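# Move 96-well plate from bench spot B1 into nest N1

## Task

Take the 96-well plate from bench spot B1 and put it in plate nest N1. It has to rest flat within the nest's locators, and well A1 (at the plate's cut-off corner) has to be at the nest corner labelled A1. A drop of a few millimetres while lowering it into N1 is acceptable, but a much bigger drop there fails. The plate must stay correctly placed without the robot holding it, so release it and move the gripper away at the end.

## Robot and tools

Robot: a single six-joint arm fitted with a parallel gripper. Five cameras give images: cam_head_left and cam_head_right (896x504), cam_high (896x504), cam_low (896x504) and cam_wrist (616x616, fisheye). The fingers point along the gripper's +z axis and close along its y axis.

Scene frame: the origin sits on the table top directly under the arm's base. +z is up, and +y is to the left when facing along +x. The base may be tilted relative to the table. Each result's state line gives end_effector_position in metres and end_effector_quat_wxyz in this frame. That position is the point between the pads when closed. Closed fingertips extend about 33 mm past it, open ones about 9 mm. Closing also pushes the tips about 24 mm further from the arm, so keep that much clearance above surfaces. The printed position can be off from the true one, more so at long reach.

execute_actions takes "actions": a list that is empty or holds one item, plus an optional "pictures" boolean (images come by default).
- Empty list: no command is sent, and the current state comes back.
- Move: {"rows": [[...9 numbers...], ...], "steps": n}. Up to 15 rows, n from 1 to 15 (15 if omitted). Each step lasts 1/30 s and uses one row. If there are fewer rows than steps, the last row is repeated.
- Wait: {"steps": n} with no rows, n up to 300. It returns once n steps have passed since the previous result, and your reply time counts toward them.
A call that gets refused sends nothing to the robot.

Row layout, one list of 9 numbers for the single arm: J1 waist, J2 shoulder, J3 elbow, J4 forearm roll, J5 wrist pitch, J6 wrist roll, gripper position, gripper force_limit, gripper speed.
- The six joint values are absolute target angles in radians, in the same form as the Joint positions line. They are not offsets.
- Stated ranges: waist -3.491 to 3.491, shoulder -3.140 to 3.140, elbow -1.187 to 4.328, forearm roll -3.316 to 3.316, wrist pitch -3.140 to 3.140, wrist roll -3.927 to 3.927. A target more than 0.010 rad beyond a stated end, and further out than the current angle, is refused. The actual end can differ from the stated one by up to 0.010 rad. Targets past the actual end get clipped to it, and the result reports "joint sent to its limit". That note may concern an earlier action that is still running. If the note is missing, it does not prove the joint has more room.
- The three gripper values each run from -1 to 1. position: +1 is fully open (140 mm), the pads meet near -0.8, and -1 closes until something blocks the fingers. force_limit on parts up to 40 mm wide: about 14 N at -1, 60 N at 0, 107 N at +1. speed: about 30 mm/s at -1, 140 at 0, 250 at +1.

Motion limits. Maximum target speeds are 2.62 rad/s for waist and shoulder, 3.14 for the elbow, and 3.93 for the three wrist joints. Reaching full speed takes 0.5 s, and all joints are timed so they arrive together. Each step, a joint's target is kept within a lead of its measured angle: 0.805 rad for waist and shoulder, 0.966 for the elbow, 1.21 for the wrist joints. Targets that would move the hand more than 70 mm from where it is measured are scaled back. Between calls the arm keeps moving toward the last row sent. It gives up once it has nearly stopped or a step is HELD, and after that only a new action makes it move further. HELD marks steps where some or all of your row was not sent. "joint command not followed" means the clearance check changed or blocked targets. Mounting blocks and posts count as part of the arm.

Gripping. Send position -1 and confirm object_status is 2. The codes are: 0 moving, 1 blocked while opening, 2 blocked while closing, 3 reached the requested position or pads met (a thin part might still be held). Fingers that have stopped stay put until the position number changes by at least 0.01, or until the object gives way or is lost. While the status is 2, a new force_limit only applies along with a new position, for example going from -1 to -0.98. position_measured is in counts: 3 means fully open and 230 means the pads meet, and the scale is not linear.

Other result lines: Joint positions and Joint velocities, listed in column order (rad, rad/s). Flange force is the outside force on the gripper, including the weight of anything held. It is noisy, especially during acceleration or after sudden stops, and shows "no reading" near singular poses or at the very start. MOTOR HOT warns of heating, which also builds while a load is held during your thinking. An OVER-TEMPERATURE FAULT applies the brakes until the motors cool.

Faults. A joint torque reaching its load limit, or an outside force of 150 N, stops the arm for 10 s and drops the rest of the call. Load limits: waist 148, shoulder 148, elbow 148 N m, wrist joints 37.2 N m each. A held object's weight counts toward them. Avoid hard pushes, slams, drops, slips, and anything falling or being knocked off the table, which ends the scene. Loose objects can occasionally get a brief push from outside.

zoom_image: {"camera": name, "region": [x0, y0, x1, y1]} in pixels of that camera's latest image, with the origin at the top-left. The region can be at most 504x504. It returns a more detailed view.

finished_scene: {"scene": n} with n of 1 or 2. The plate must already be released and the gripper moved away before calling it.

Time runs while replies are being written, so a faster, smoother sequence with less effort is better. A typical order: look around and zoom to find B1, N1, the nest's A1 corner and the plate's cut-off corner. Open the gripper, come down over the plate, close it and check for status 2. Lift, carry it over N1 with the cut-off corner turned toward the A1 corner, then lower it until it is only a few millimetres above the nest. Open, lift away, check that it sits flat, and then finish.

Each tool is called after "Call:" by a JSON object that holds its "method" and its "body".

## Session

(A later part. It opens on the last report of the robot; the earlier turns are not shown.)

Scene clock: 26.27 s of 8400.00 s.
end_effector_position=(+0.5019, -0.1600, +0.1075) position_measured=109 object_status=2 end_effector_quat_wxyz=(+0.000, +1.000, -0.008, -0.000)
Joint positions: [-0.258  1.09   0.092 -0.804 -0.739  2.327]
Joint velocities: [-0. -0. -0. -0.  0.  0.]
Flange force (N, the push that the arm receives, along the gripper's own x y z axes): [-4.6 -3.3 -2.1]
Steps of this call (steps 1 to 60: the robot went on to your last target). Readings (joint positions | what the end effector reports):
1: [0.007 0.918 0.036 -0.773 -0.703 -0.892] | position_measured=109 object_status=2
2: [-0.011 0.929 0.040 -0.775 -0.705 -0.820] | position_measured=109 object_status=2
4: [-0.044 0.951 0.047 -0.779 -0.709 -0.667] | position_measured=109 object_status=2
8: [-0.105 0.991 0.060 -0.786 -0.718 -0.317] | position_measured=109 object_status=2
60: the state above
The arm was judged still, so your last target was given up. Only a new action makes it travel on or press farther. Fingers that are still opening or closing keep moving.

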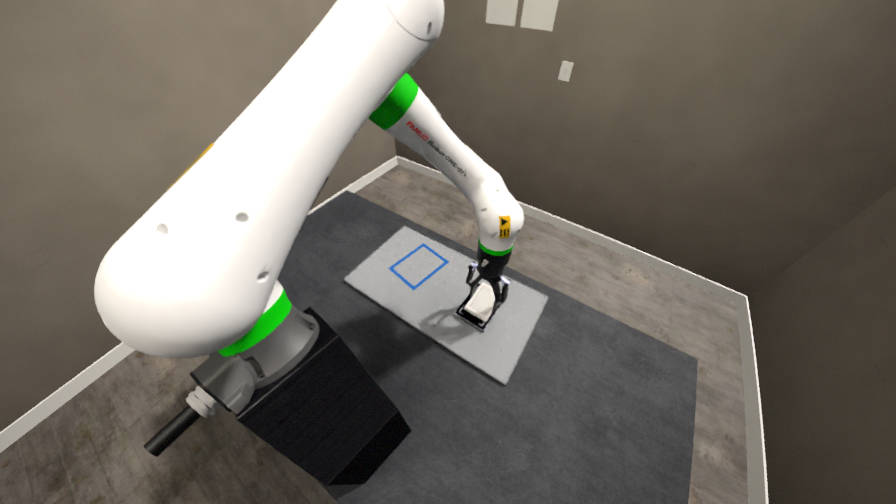

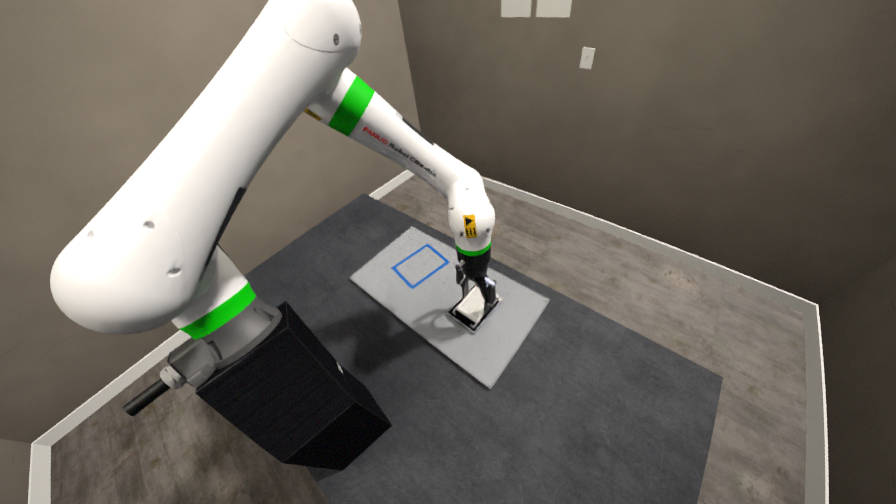

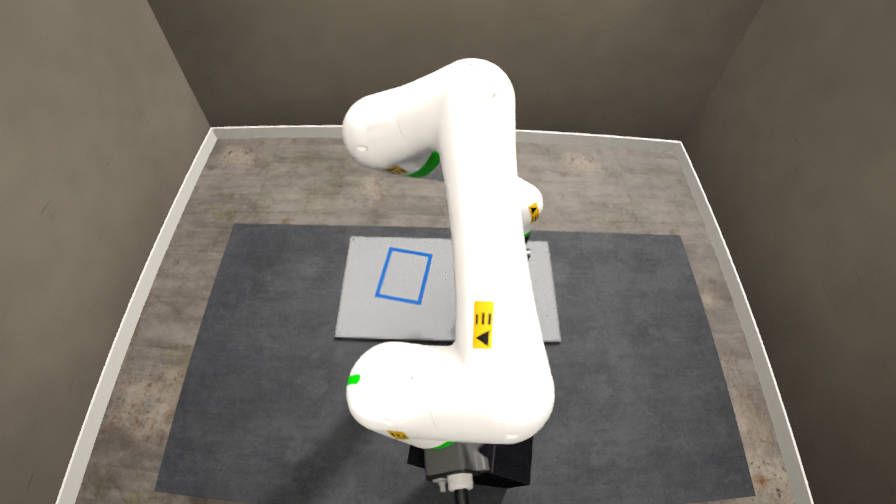

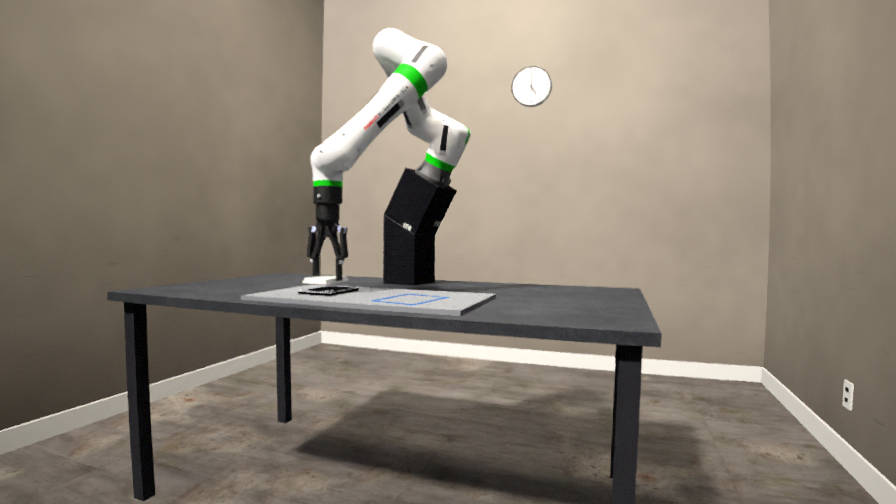

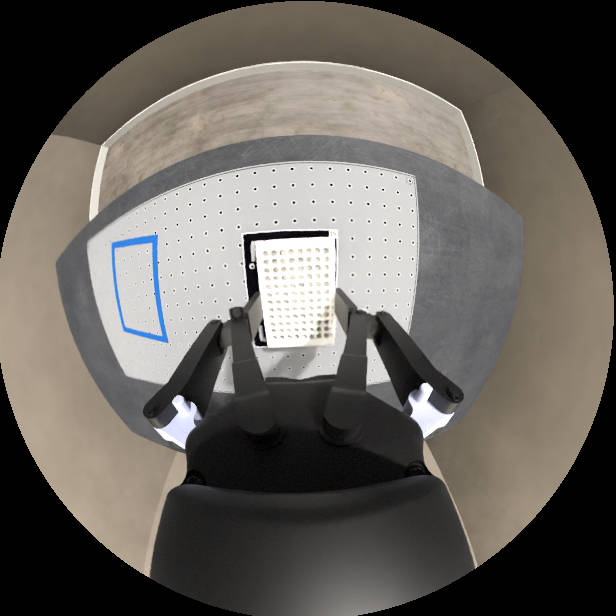

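Call:
{"method": "execute_actions", "body": {"actions": [{"rows":[[-0.2379,1.106,0.0868,-0.8293,-0.7168,2.326,-1,-0.3,-0.5]],"steps":12}]}}

Call:
{"method": "zoom_image", "body": {"camera": "cam_wrist", "region": [225,215,365,355]}}

Call:
{"method": "zoom_image", "body": {"camera": "cam_low", "region": [285,255,375,305]}}

Scene clock: 31.57 s of 8400.00 s.
end_effector_position=(+0.4965, -0.1533, +0.0925) position_measured=109 object_status=2 end_effector_quat_wxyz=(+0.000, +1.000, -0.015, -0.000)
Joint positions: [-0.238  1.106  0.087 -0.829 -0.717  2.326]
Joint velocities: [ 0.    -0.     0.     0.     0.    -0.001]
Flange force (N, the push that the arm receives, along the gripper's own x y z axes): [-1.8 -1.2 -0.7]
Steps of this call (steps 1 to 90: nothing new was sent; then 1.90 s passed at rest; steps 91 to 102: all 12 steps of this action). Readings (joint positions | what the end effector reports):
91: [-0.258 1.090 0.092 -0.804 -0.739 2.327] | position_measured=109 object_status=2
92: [-0.254 1.093 0.091 -0.809 -0.734 2.327] | position_measured=109 object_status=2
94: [-0.240 1.105 0.087 -0.827 -0.720 2.327] | position_measured=109 object_status=2
98: [-0.238 1.106 0.087 -0.829 -0.717 2.326] | position_measured=109 object_status=2
102: the state above

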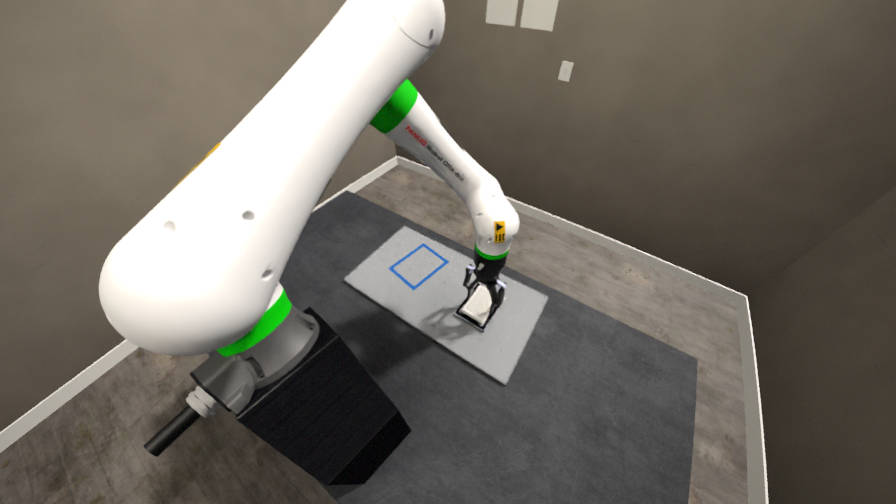

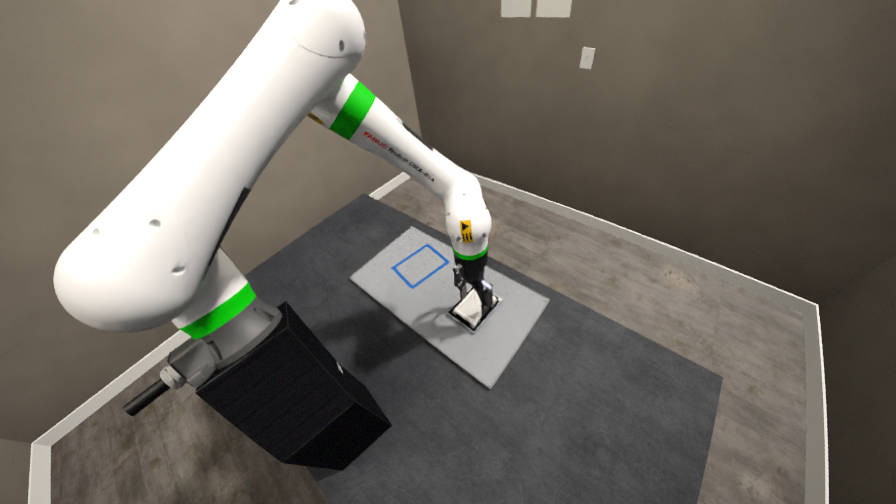

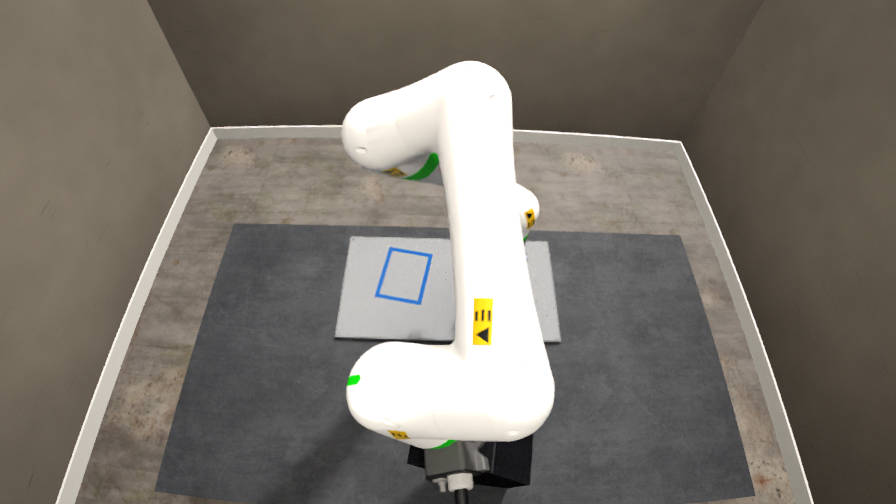

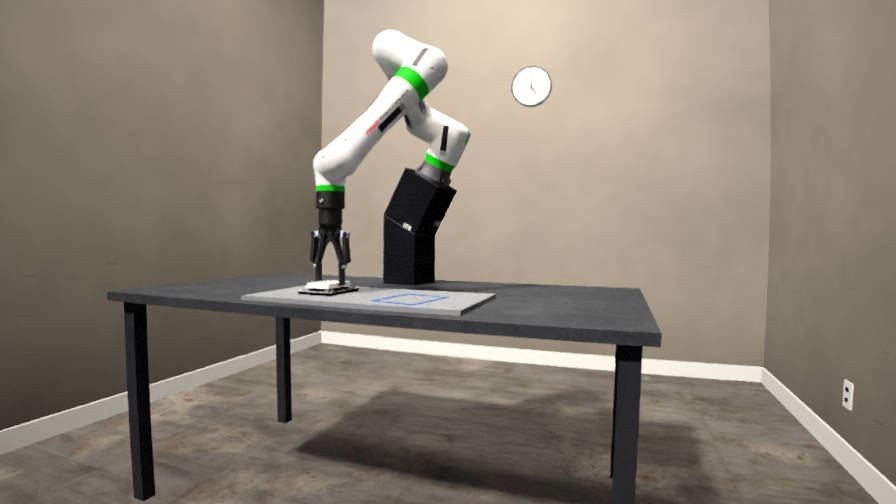

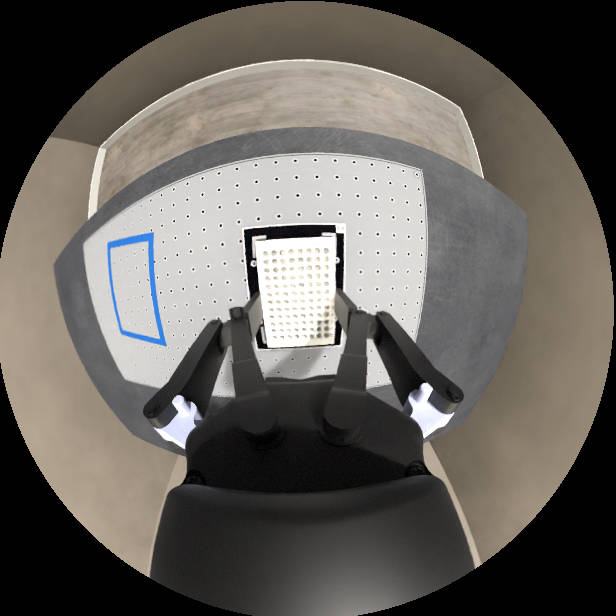

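Region (225, 215, 365, 355) of cam_wrist's 616x616 image, scaled by 3.600, with more detail than that image has.

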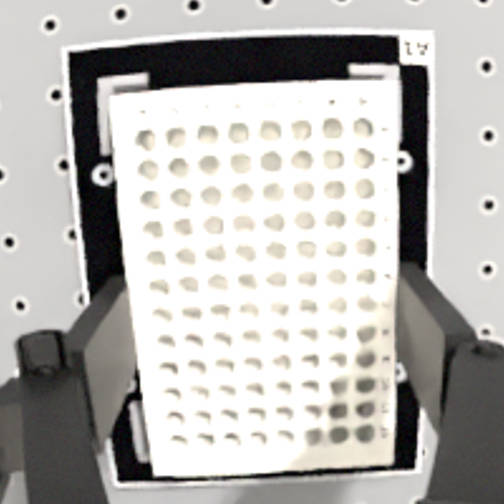

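Region (285, 255, 375, 305) of cam_low's 896x504 image, scaled by 5.600, with more detail than that image has.

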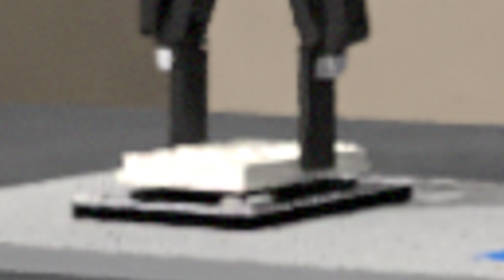

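Call:
{"method": "execute_actions", "body": {"actions": [{"rows":[[-0.2353,1.104,0.0853,-0.8301,-0.7161,2.32,-1,-0.3,-0.5],[-0.2353,1.104,0.0853,-0.8301,-0.7161,2.32,-1,-0.3,-0.5],[-0.2353,1.104,0.0853,-0.8301,-0.7161,2.32,-1,-0.3,-0.5],[-0.232,1.1114,0.0891,-0.8346,-0.7125,2.3215,-1,-0.3,-0.5]],"steps":12}]}}

Call:
{"method": "zoom_image", "body": {"camera": "cam_wrist", "region": [225,215,365,355]}}

Scene clock: 34.93 s of 8400.00 s.
end_effector_position=(+0.4965, -0.1514, +0.0886) position_measured=109 object_status=2 end_effector_quat_wxyz=(+0.000, +1.000, -0.017, -0.000)
Joint positions: [-0.232  1.111  0.089 -0.835 -0.713  2.321]
Joint velocities: [ 0.     0.001  0.    -0.    -0.     0.001]
Flange force (N, the push that the arm receives, along the gripper's own x y z axes): [-2.8 -1.8 -1.8]
Steps of this call (steps 1 to 15: the robot went on to your last target; steps 16 to 89: nothing new was sent; steps 90 to 101: all 12 steps of this action). Readings (joint positions | what the end effector reports):
90: [-0.238 1.106 0.087 -0.829 -0.717 2.326] | position_measured=109 object_status=2
91: [-0.237 1.105 0.086 -0.830 -0.716 2.323] | position_measured=109 object_status=2
93: [-0.235 1.104 0.086 -0.830 -0.716 2.320] | position_measured=109 object_status=2
97: [-0.232 1.111 0.089 -0.834 -0.713 2.321] | position_measured=109 object_status=2
101: the state above

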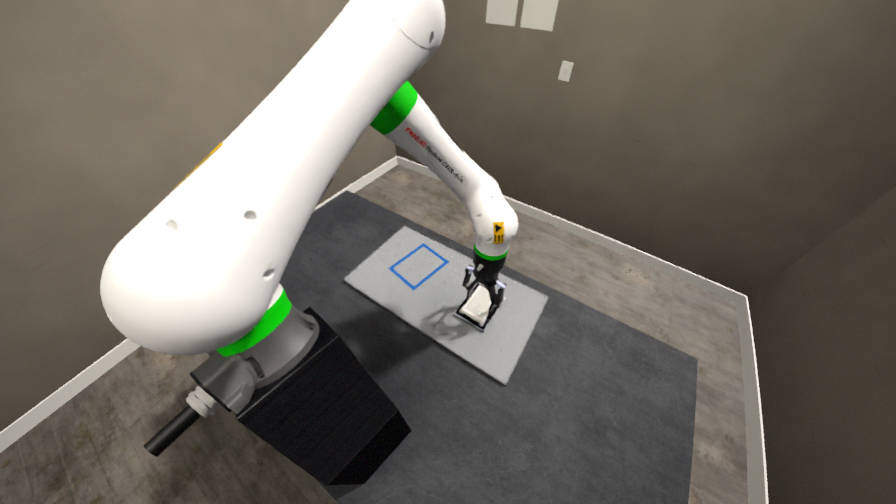

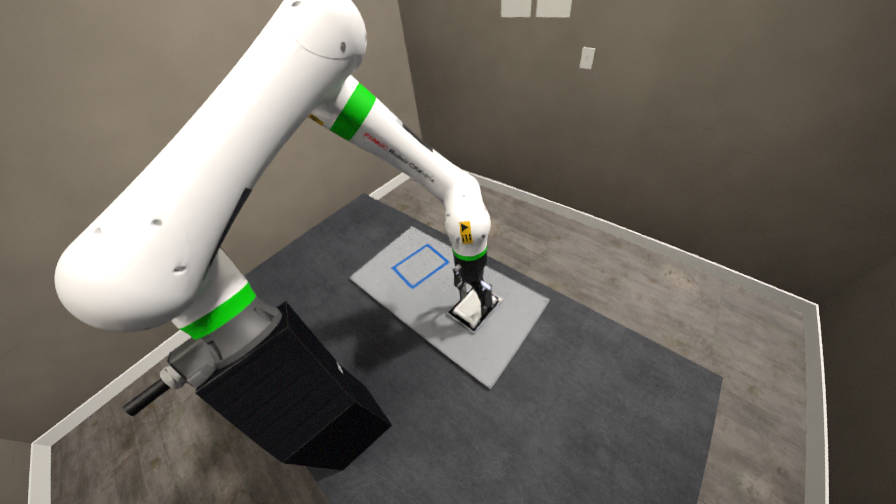

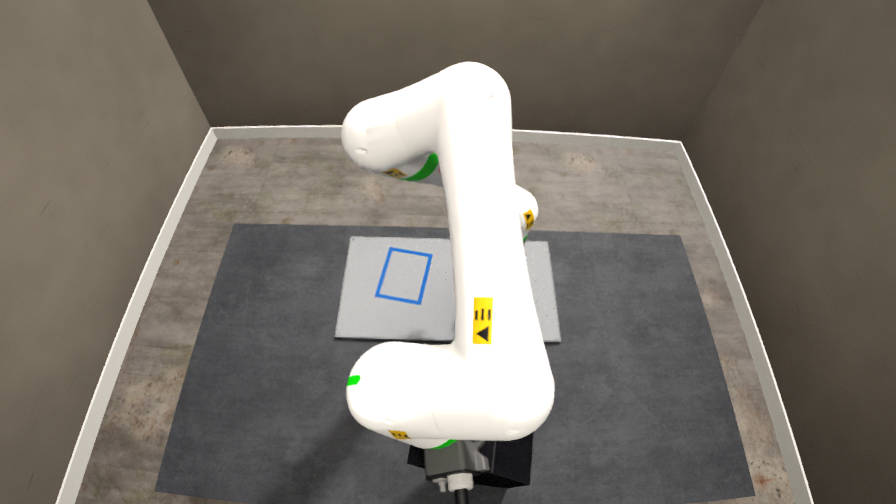

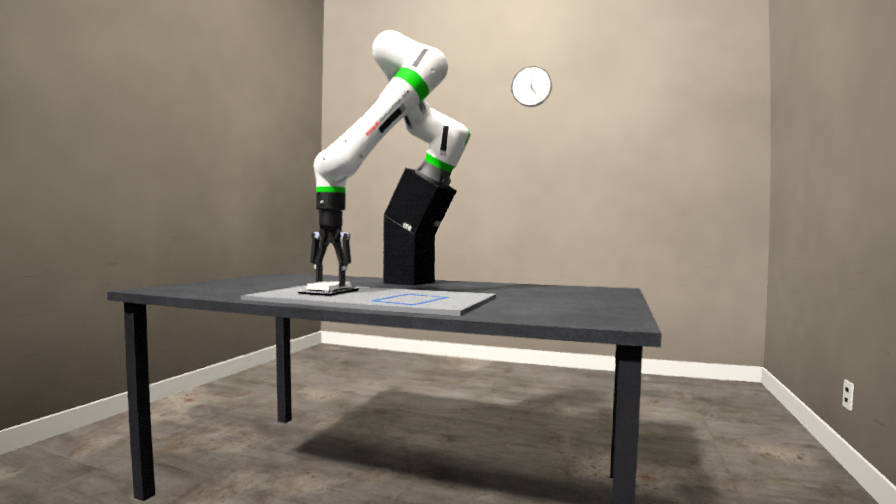

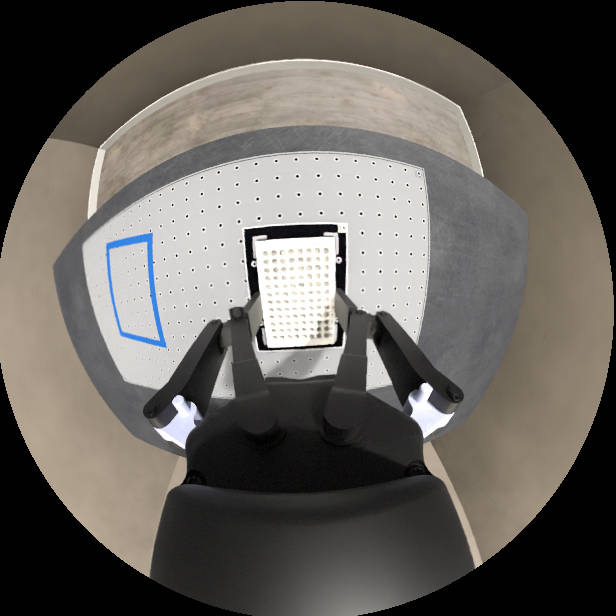

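Region (225, 215, 365, 355) of cam_wrist's 616x616 image, scaled by 3.600, with more detail than that image has.

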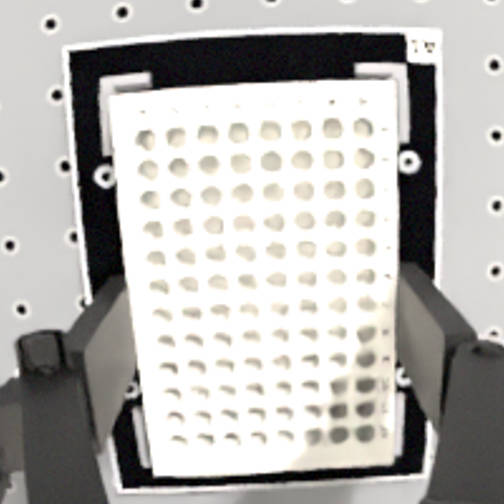

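Aligned. Down 3.5 mm, x +0.4.

Call:
{"method": "execute_actions", "body": {"actions": [{"rows":[[-0.2291,1.1183,0.0938,-0.8378,-0.71,2.322,-1,-0.3,-0.5]],"steps":9}], "pictures": false}}

Scene clock: 37.20 s of 8400.00 s.
end_effector_position=(+0.4967, -0.1513, +0.0851) position_measured=109 object_status=2 end_effector_quat_wxyz=(+0.000, +1.000, -0.017, -0.000)
Joint positions: [-0.229  1.118  0.094 -0.838 -0.71   2.322]
Joint velocities: [ 0.     0.     0.001 -0.     0.001  0.   ]
Flange force (N, the push that the arm receives, along the gripper's own x y z axes): [-3.5 -2.6 -3.0]
Steps of this call (steps 1 to 15: the robot went on to your last target; steps 16 to 59: nothing new was sent; steps 60 to 68: all 9 steps of this action). Readings (joint positions | what the end effector reports):
60: [-0.232 1.112 0.089 -0.835 -0.712 2.322] | position_measured=109 object_status=2
61: [-0.231 1.114 0.091 -0.836 -0.711 2.322] | position_measured=109 object_status=2
63: [-0.229 1.118 0.094 -0.838 -0.710 2.322] | position_measured=109 object_status=2
67: [-0.229 1.118 0.094 -0.838 -0.710 2.322] | position_measured=109 object_status=2
68: the state above

Call:
{"method": "execute_actions", "body": {"actions": [{"rows":[[-0.2275,1.122,0.0957,-0.84,-0.7082,2.3228,-1,-0.3,-0.5]],"steps":9}]}}

Call:
{"method": "zoom_image", "body": {"camera": "cam_low", "region": [290,265,370,305]}}

Scene clock: 39.83 s of 8400.00 s.
end_effector_position=(+0.4968, -0.1512, +0.0833) position_measured=109 object_status=2 end_effector_quat_wxyz=(+0.000, +1.000, -0.017, -0.000)
Joint positions: [-0.228  1.122  0.096 -0.84  -0.708  2.323]
Joint velocities: [ 0.001  0.002 -0.    -0.001  0.001  0.001]
Flange force (N, the push that the arm receives, along the gripper's own x y z axes): [-18.6 -15.2 -111.9]
Steps of this call (steps 1 to 15: the robot went on to your last target; steps 16 to 70: nothing new was sent; steps 71 to 79: all 9 steps of this action). Readings (joint positions | what the end effector reports):
71: [-0.229 1.119 0.094 -0.838 -0.710 2.322] | position_measured=109 object_status=2
72: [-0.228 1.120 0.095 -0.839 -0.709 2.322] | position_measured=109 object_status=2
74: [-0.228 1.121 0.096 -0.839 -0.709 2.323] | position_measured=109 object_status=2
78: [-0.228 1.122 0.096 -0.840 -0.708 2.323] | position_measured=109 object_status=2
79: the state above

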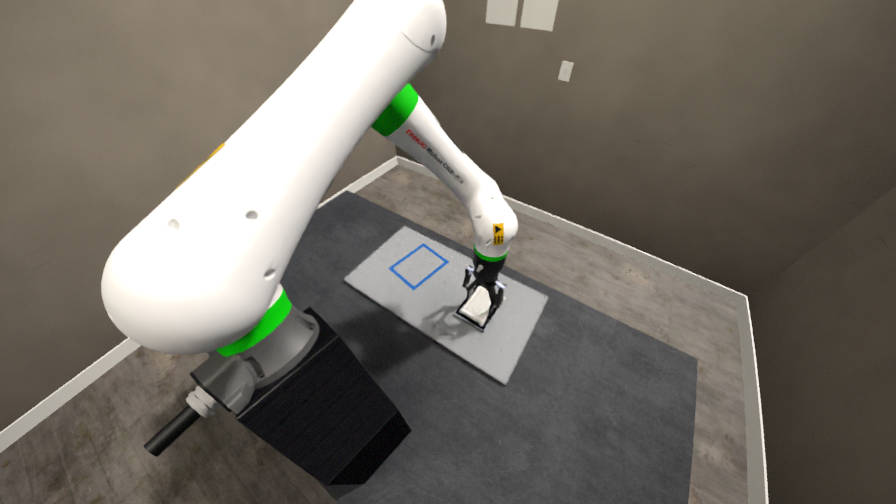

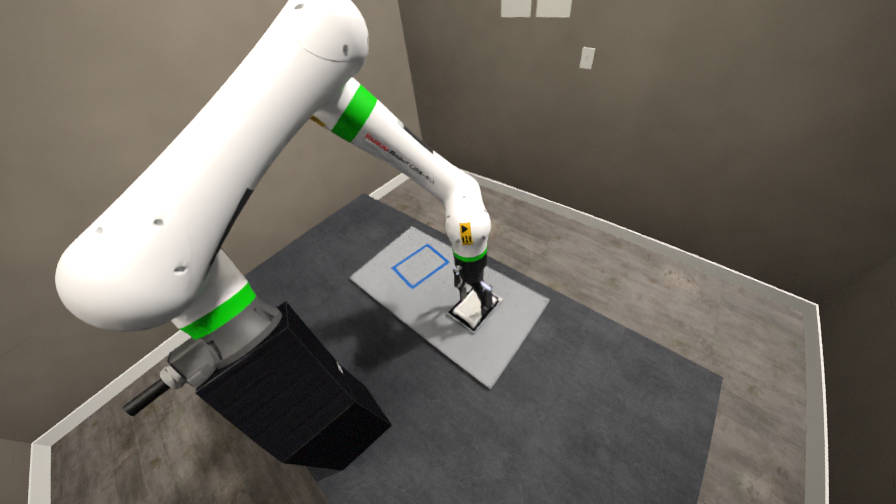

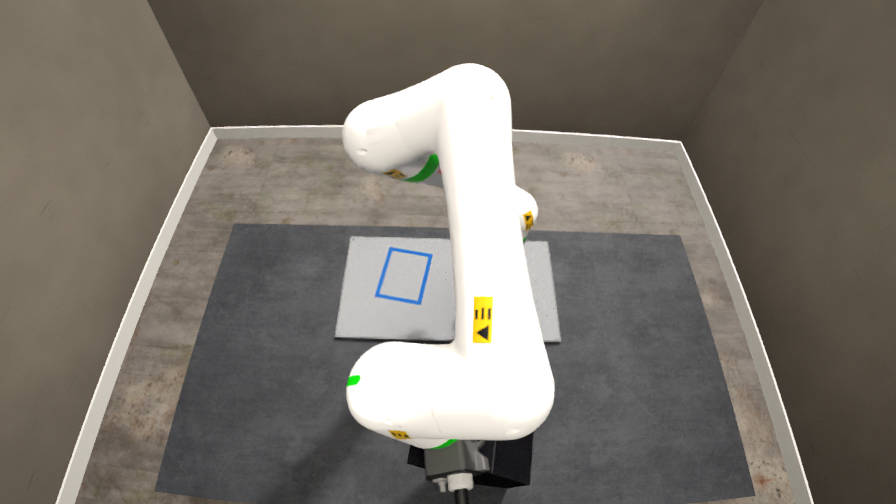

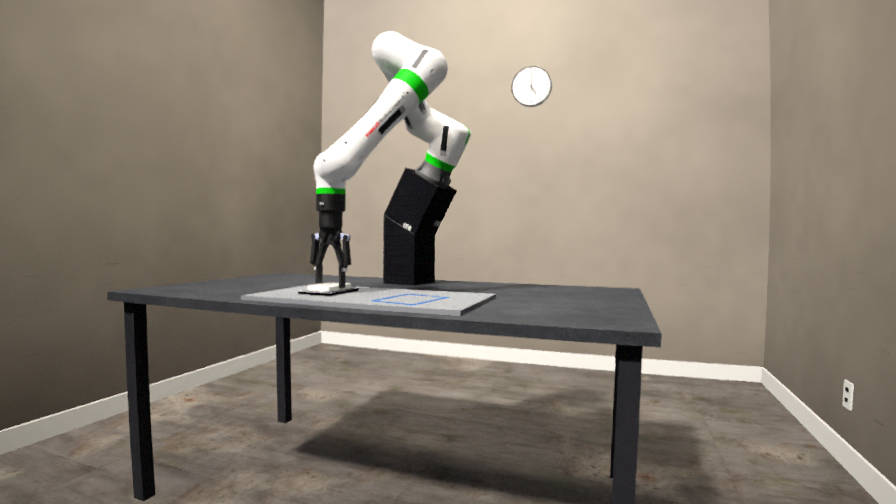

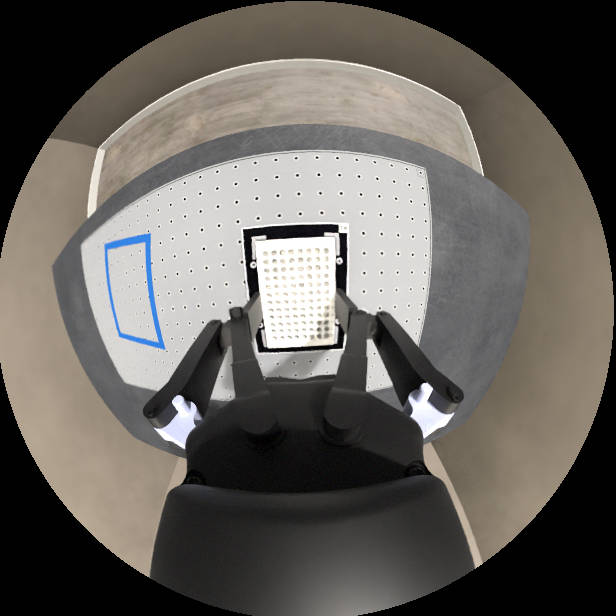

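Region (290, 265, 370, 305) of cam_low's 896x504 image, scaled by 6.300, with more detail than that image has.

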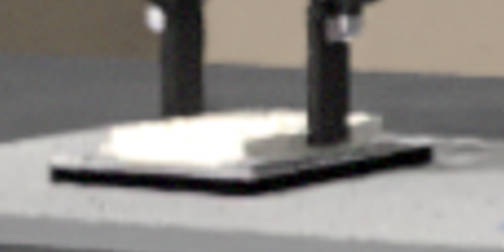

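Call:
{"method": "execute_actions", "body": {"actions": [{"rows":[[-0.2289,1.1188,0.0941,-0.8381,-0.7097,2.322,-1,-0.3,-0.5],[-0.2289,1.1188,0.0941,-0.8381,-0.7097,2.322,-1,-0.3,-0.5],[-0.2289,1.1188,0.0941,-0.8381,-0.7097,2.322,-1,-0.3,-0.5],[-0.2289,1.1188,0.0941,-0.8381,-0.7097,2.322,1,-0.3,-0.5]]}], "pictures": false}}

Call:
{"method": "execute_actions", "body": {"actions": [{"rows":[[-0.30,0.935,-0.135,-0.85,-0.70,2.39,1,-0.3,-0.5]]}]}}

Call:
{"method": "zoom_image", "body": {"camera": "cam_wrist", "region": [235,175,365,305]}}

Scene clock: 43.33 s of 8400.00 s.
end_effector_position=(+0.4966, -0.1513, +0.0848) position_measured=60 object_status=0 end_effector_quat_wxyz=(+0.000, +1.000, -0.017, -0.000)
Joint positions: [-0.229  1.119  0.094 -0.838 -0.71   2.322]
Joint velocities: [ 0.    -0.     0.001  0.     0.     0.001]
Flange force (N, the push that the arm receives, along the gripper's own x y z axes): [-6.0 -5.1 -4.1]
Steps of this call (steps 1 to 15: the robot went on to your last target; steps 16 to 90: nothing new was sent; steps 91 to 105: all 15 steps of this action). Readings (joint positions | what the end effector reports):
91: [-0.228 1.122 0.096 -0.840 -0.708 2.323] | position_measured=109 object_status=2
92: [-0.228 1.121 0.095 -0.839 -0.709 2.323] | position_measured=109 object_status=2
94: [-0.228 1.120 0.094 -0.839 -0.709 2.322] | position_measured=109 object_status=0
98: [-0.229 1.120 0.094 -0.838 -0.710 2.322] | position_measured=92 object_status=0
105: the state above

Scene clock: 43.83 s of 8400.00 s.
end_effector_position=(+0.4351, -0.1444, +0.1517) position_measured=3 object_status=0 end_effector_quat_wxyz=(+0.001, +1.000, -0.030, +0.003)
Joint positions: [-0.3    0.935 -0.135 -0.85  -0.7    2.39 ]
Joint velocities: [-0.001  0.    -0.002  0.    -0.     0.   ]
Flange force (N, the push that the arm receives, along the gripper's own x y z axes): [-4.0 -3.7 -2.0]
Steps of this call (steps 1 to 15: all 15 steps of this action). Readings (joint positions | what the end effector reports):
1: [-0.229 1.119 0.094 -0.838 -0.710 2.322] | position_measured=55 object_status=0
2: [-0.230 1.115 0.089 -0.838 -0.710 2.323] | position_measured=51 object_status=0
4: [-0.240 1.090 0.059 -0.840 -0.708 2.332] | position_measured=41 object_status=0
8: [-0.279 0.989 -0.068 -0.846 -0.703 2.370] | position_measured=23 object_status=0
15: the state above

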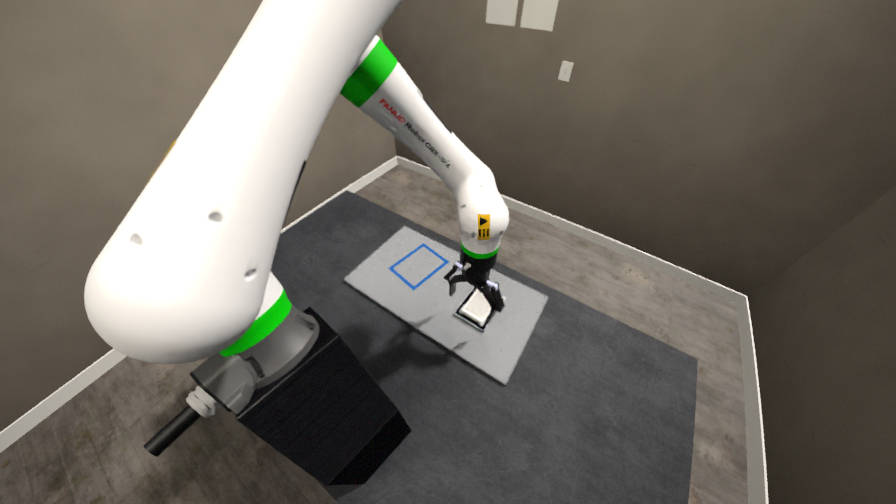

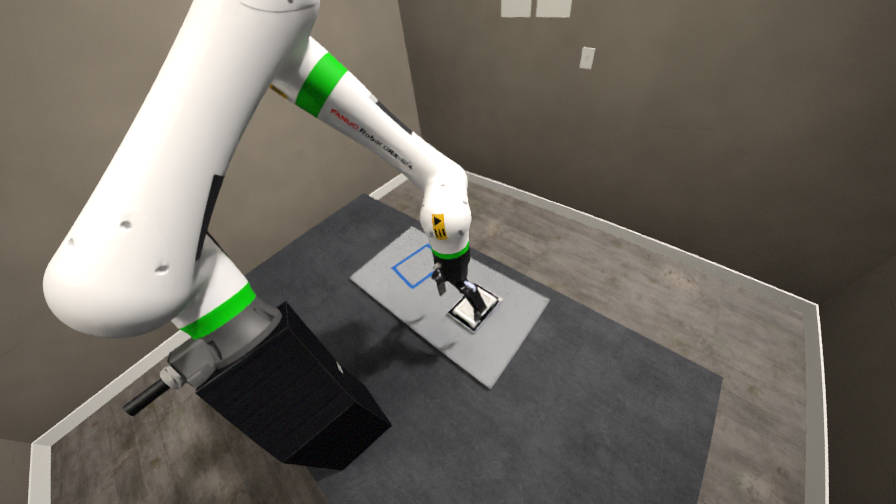

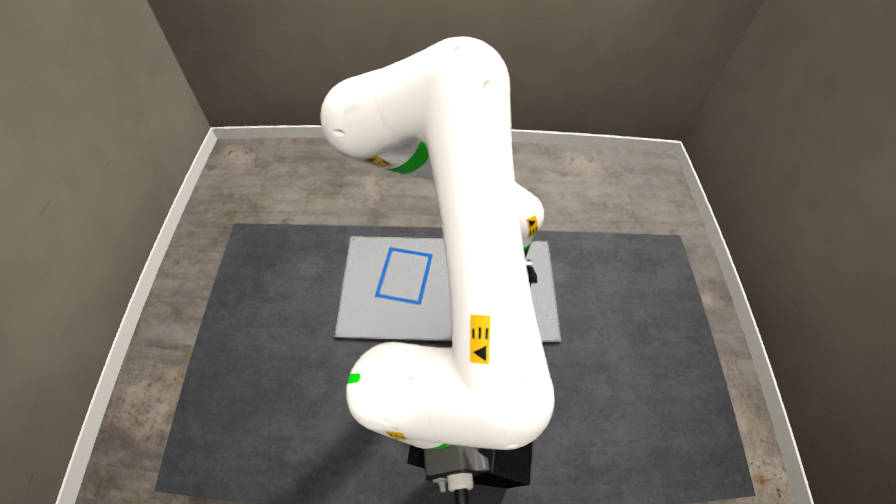

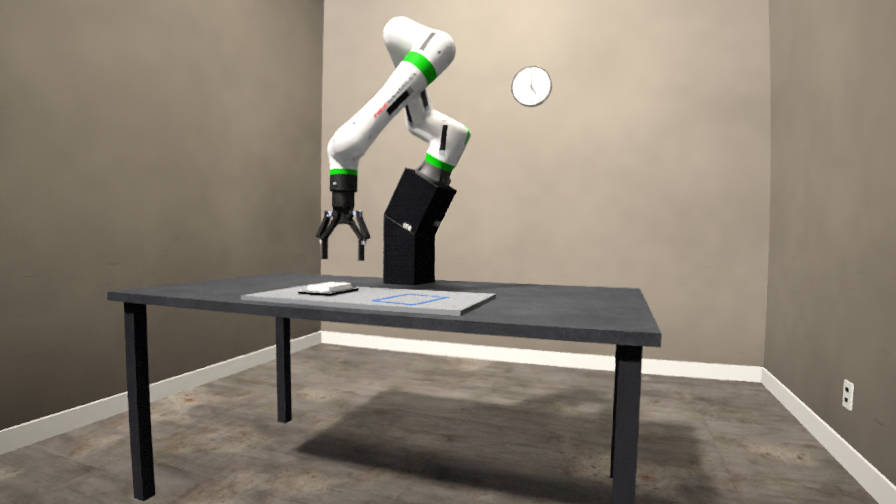

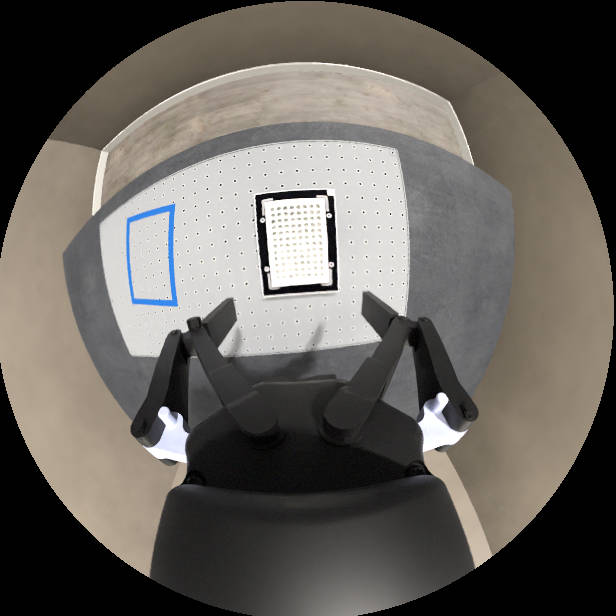

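Region (235, 175, 365, 305) of cam_wrist's 616x616 image, scaled by 3.877, with more detail than that image has.

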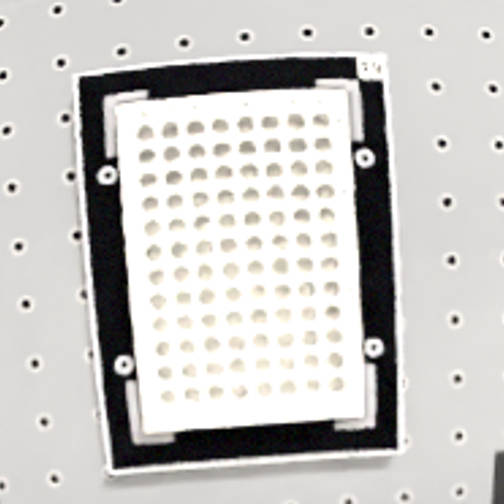

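Call:
{"method": "zoom_image", "body": {"camera": "cam_low", "region": [295,272,365,302]}}

Call:
{"method": "zoom_image", "body": {"camera": "cam_head_left", "region": [448,285,508,335]}}

Region (295, 272, 365, 302) of cam_low's 896x504 image, scaled by 7.200, with more detail than that image has; it fills the top 216 rows of this view, and the rest is white.

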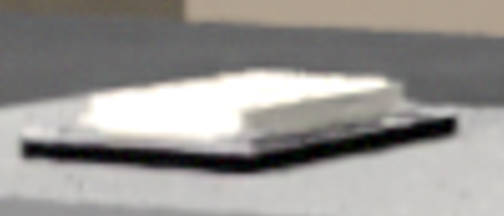

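Region (448, 285, 508, 335) of cam_head_left's 896x504 image, scaled by 8.400, with more detail than that image has.

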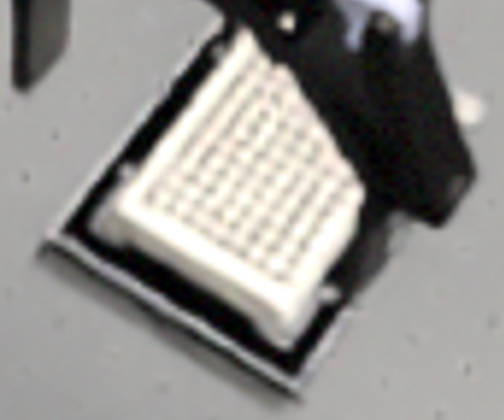

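Call:
{"method": "finished_scene", "body": {"scene": 2}}

The scene is finished: the task was done.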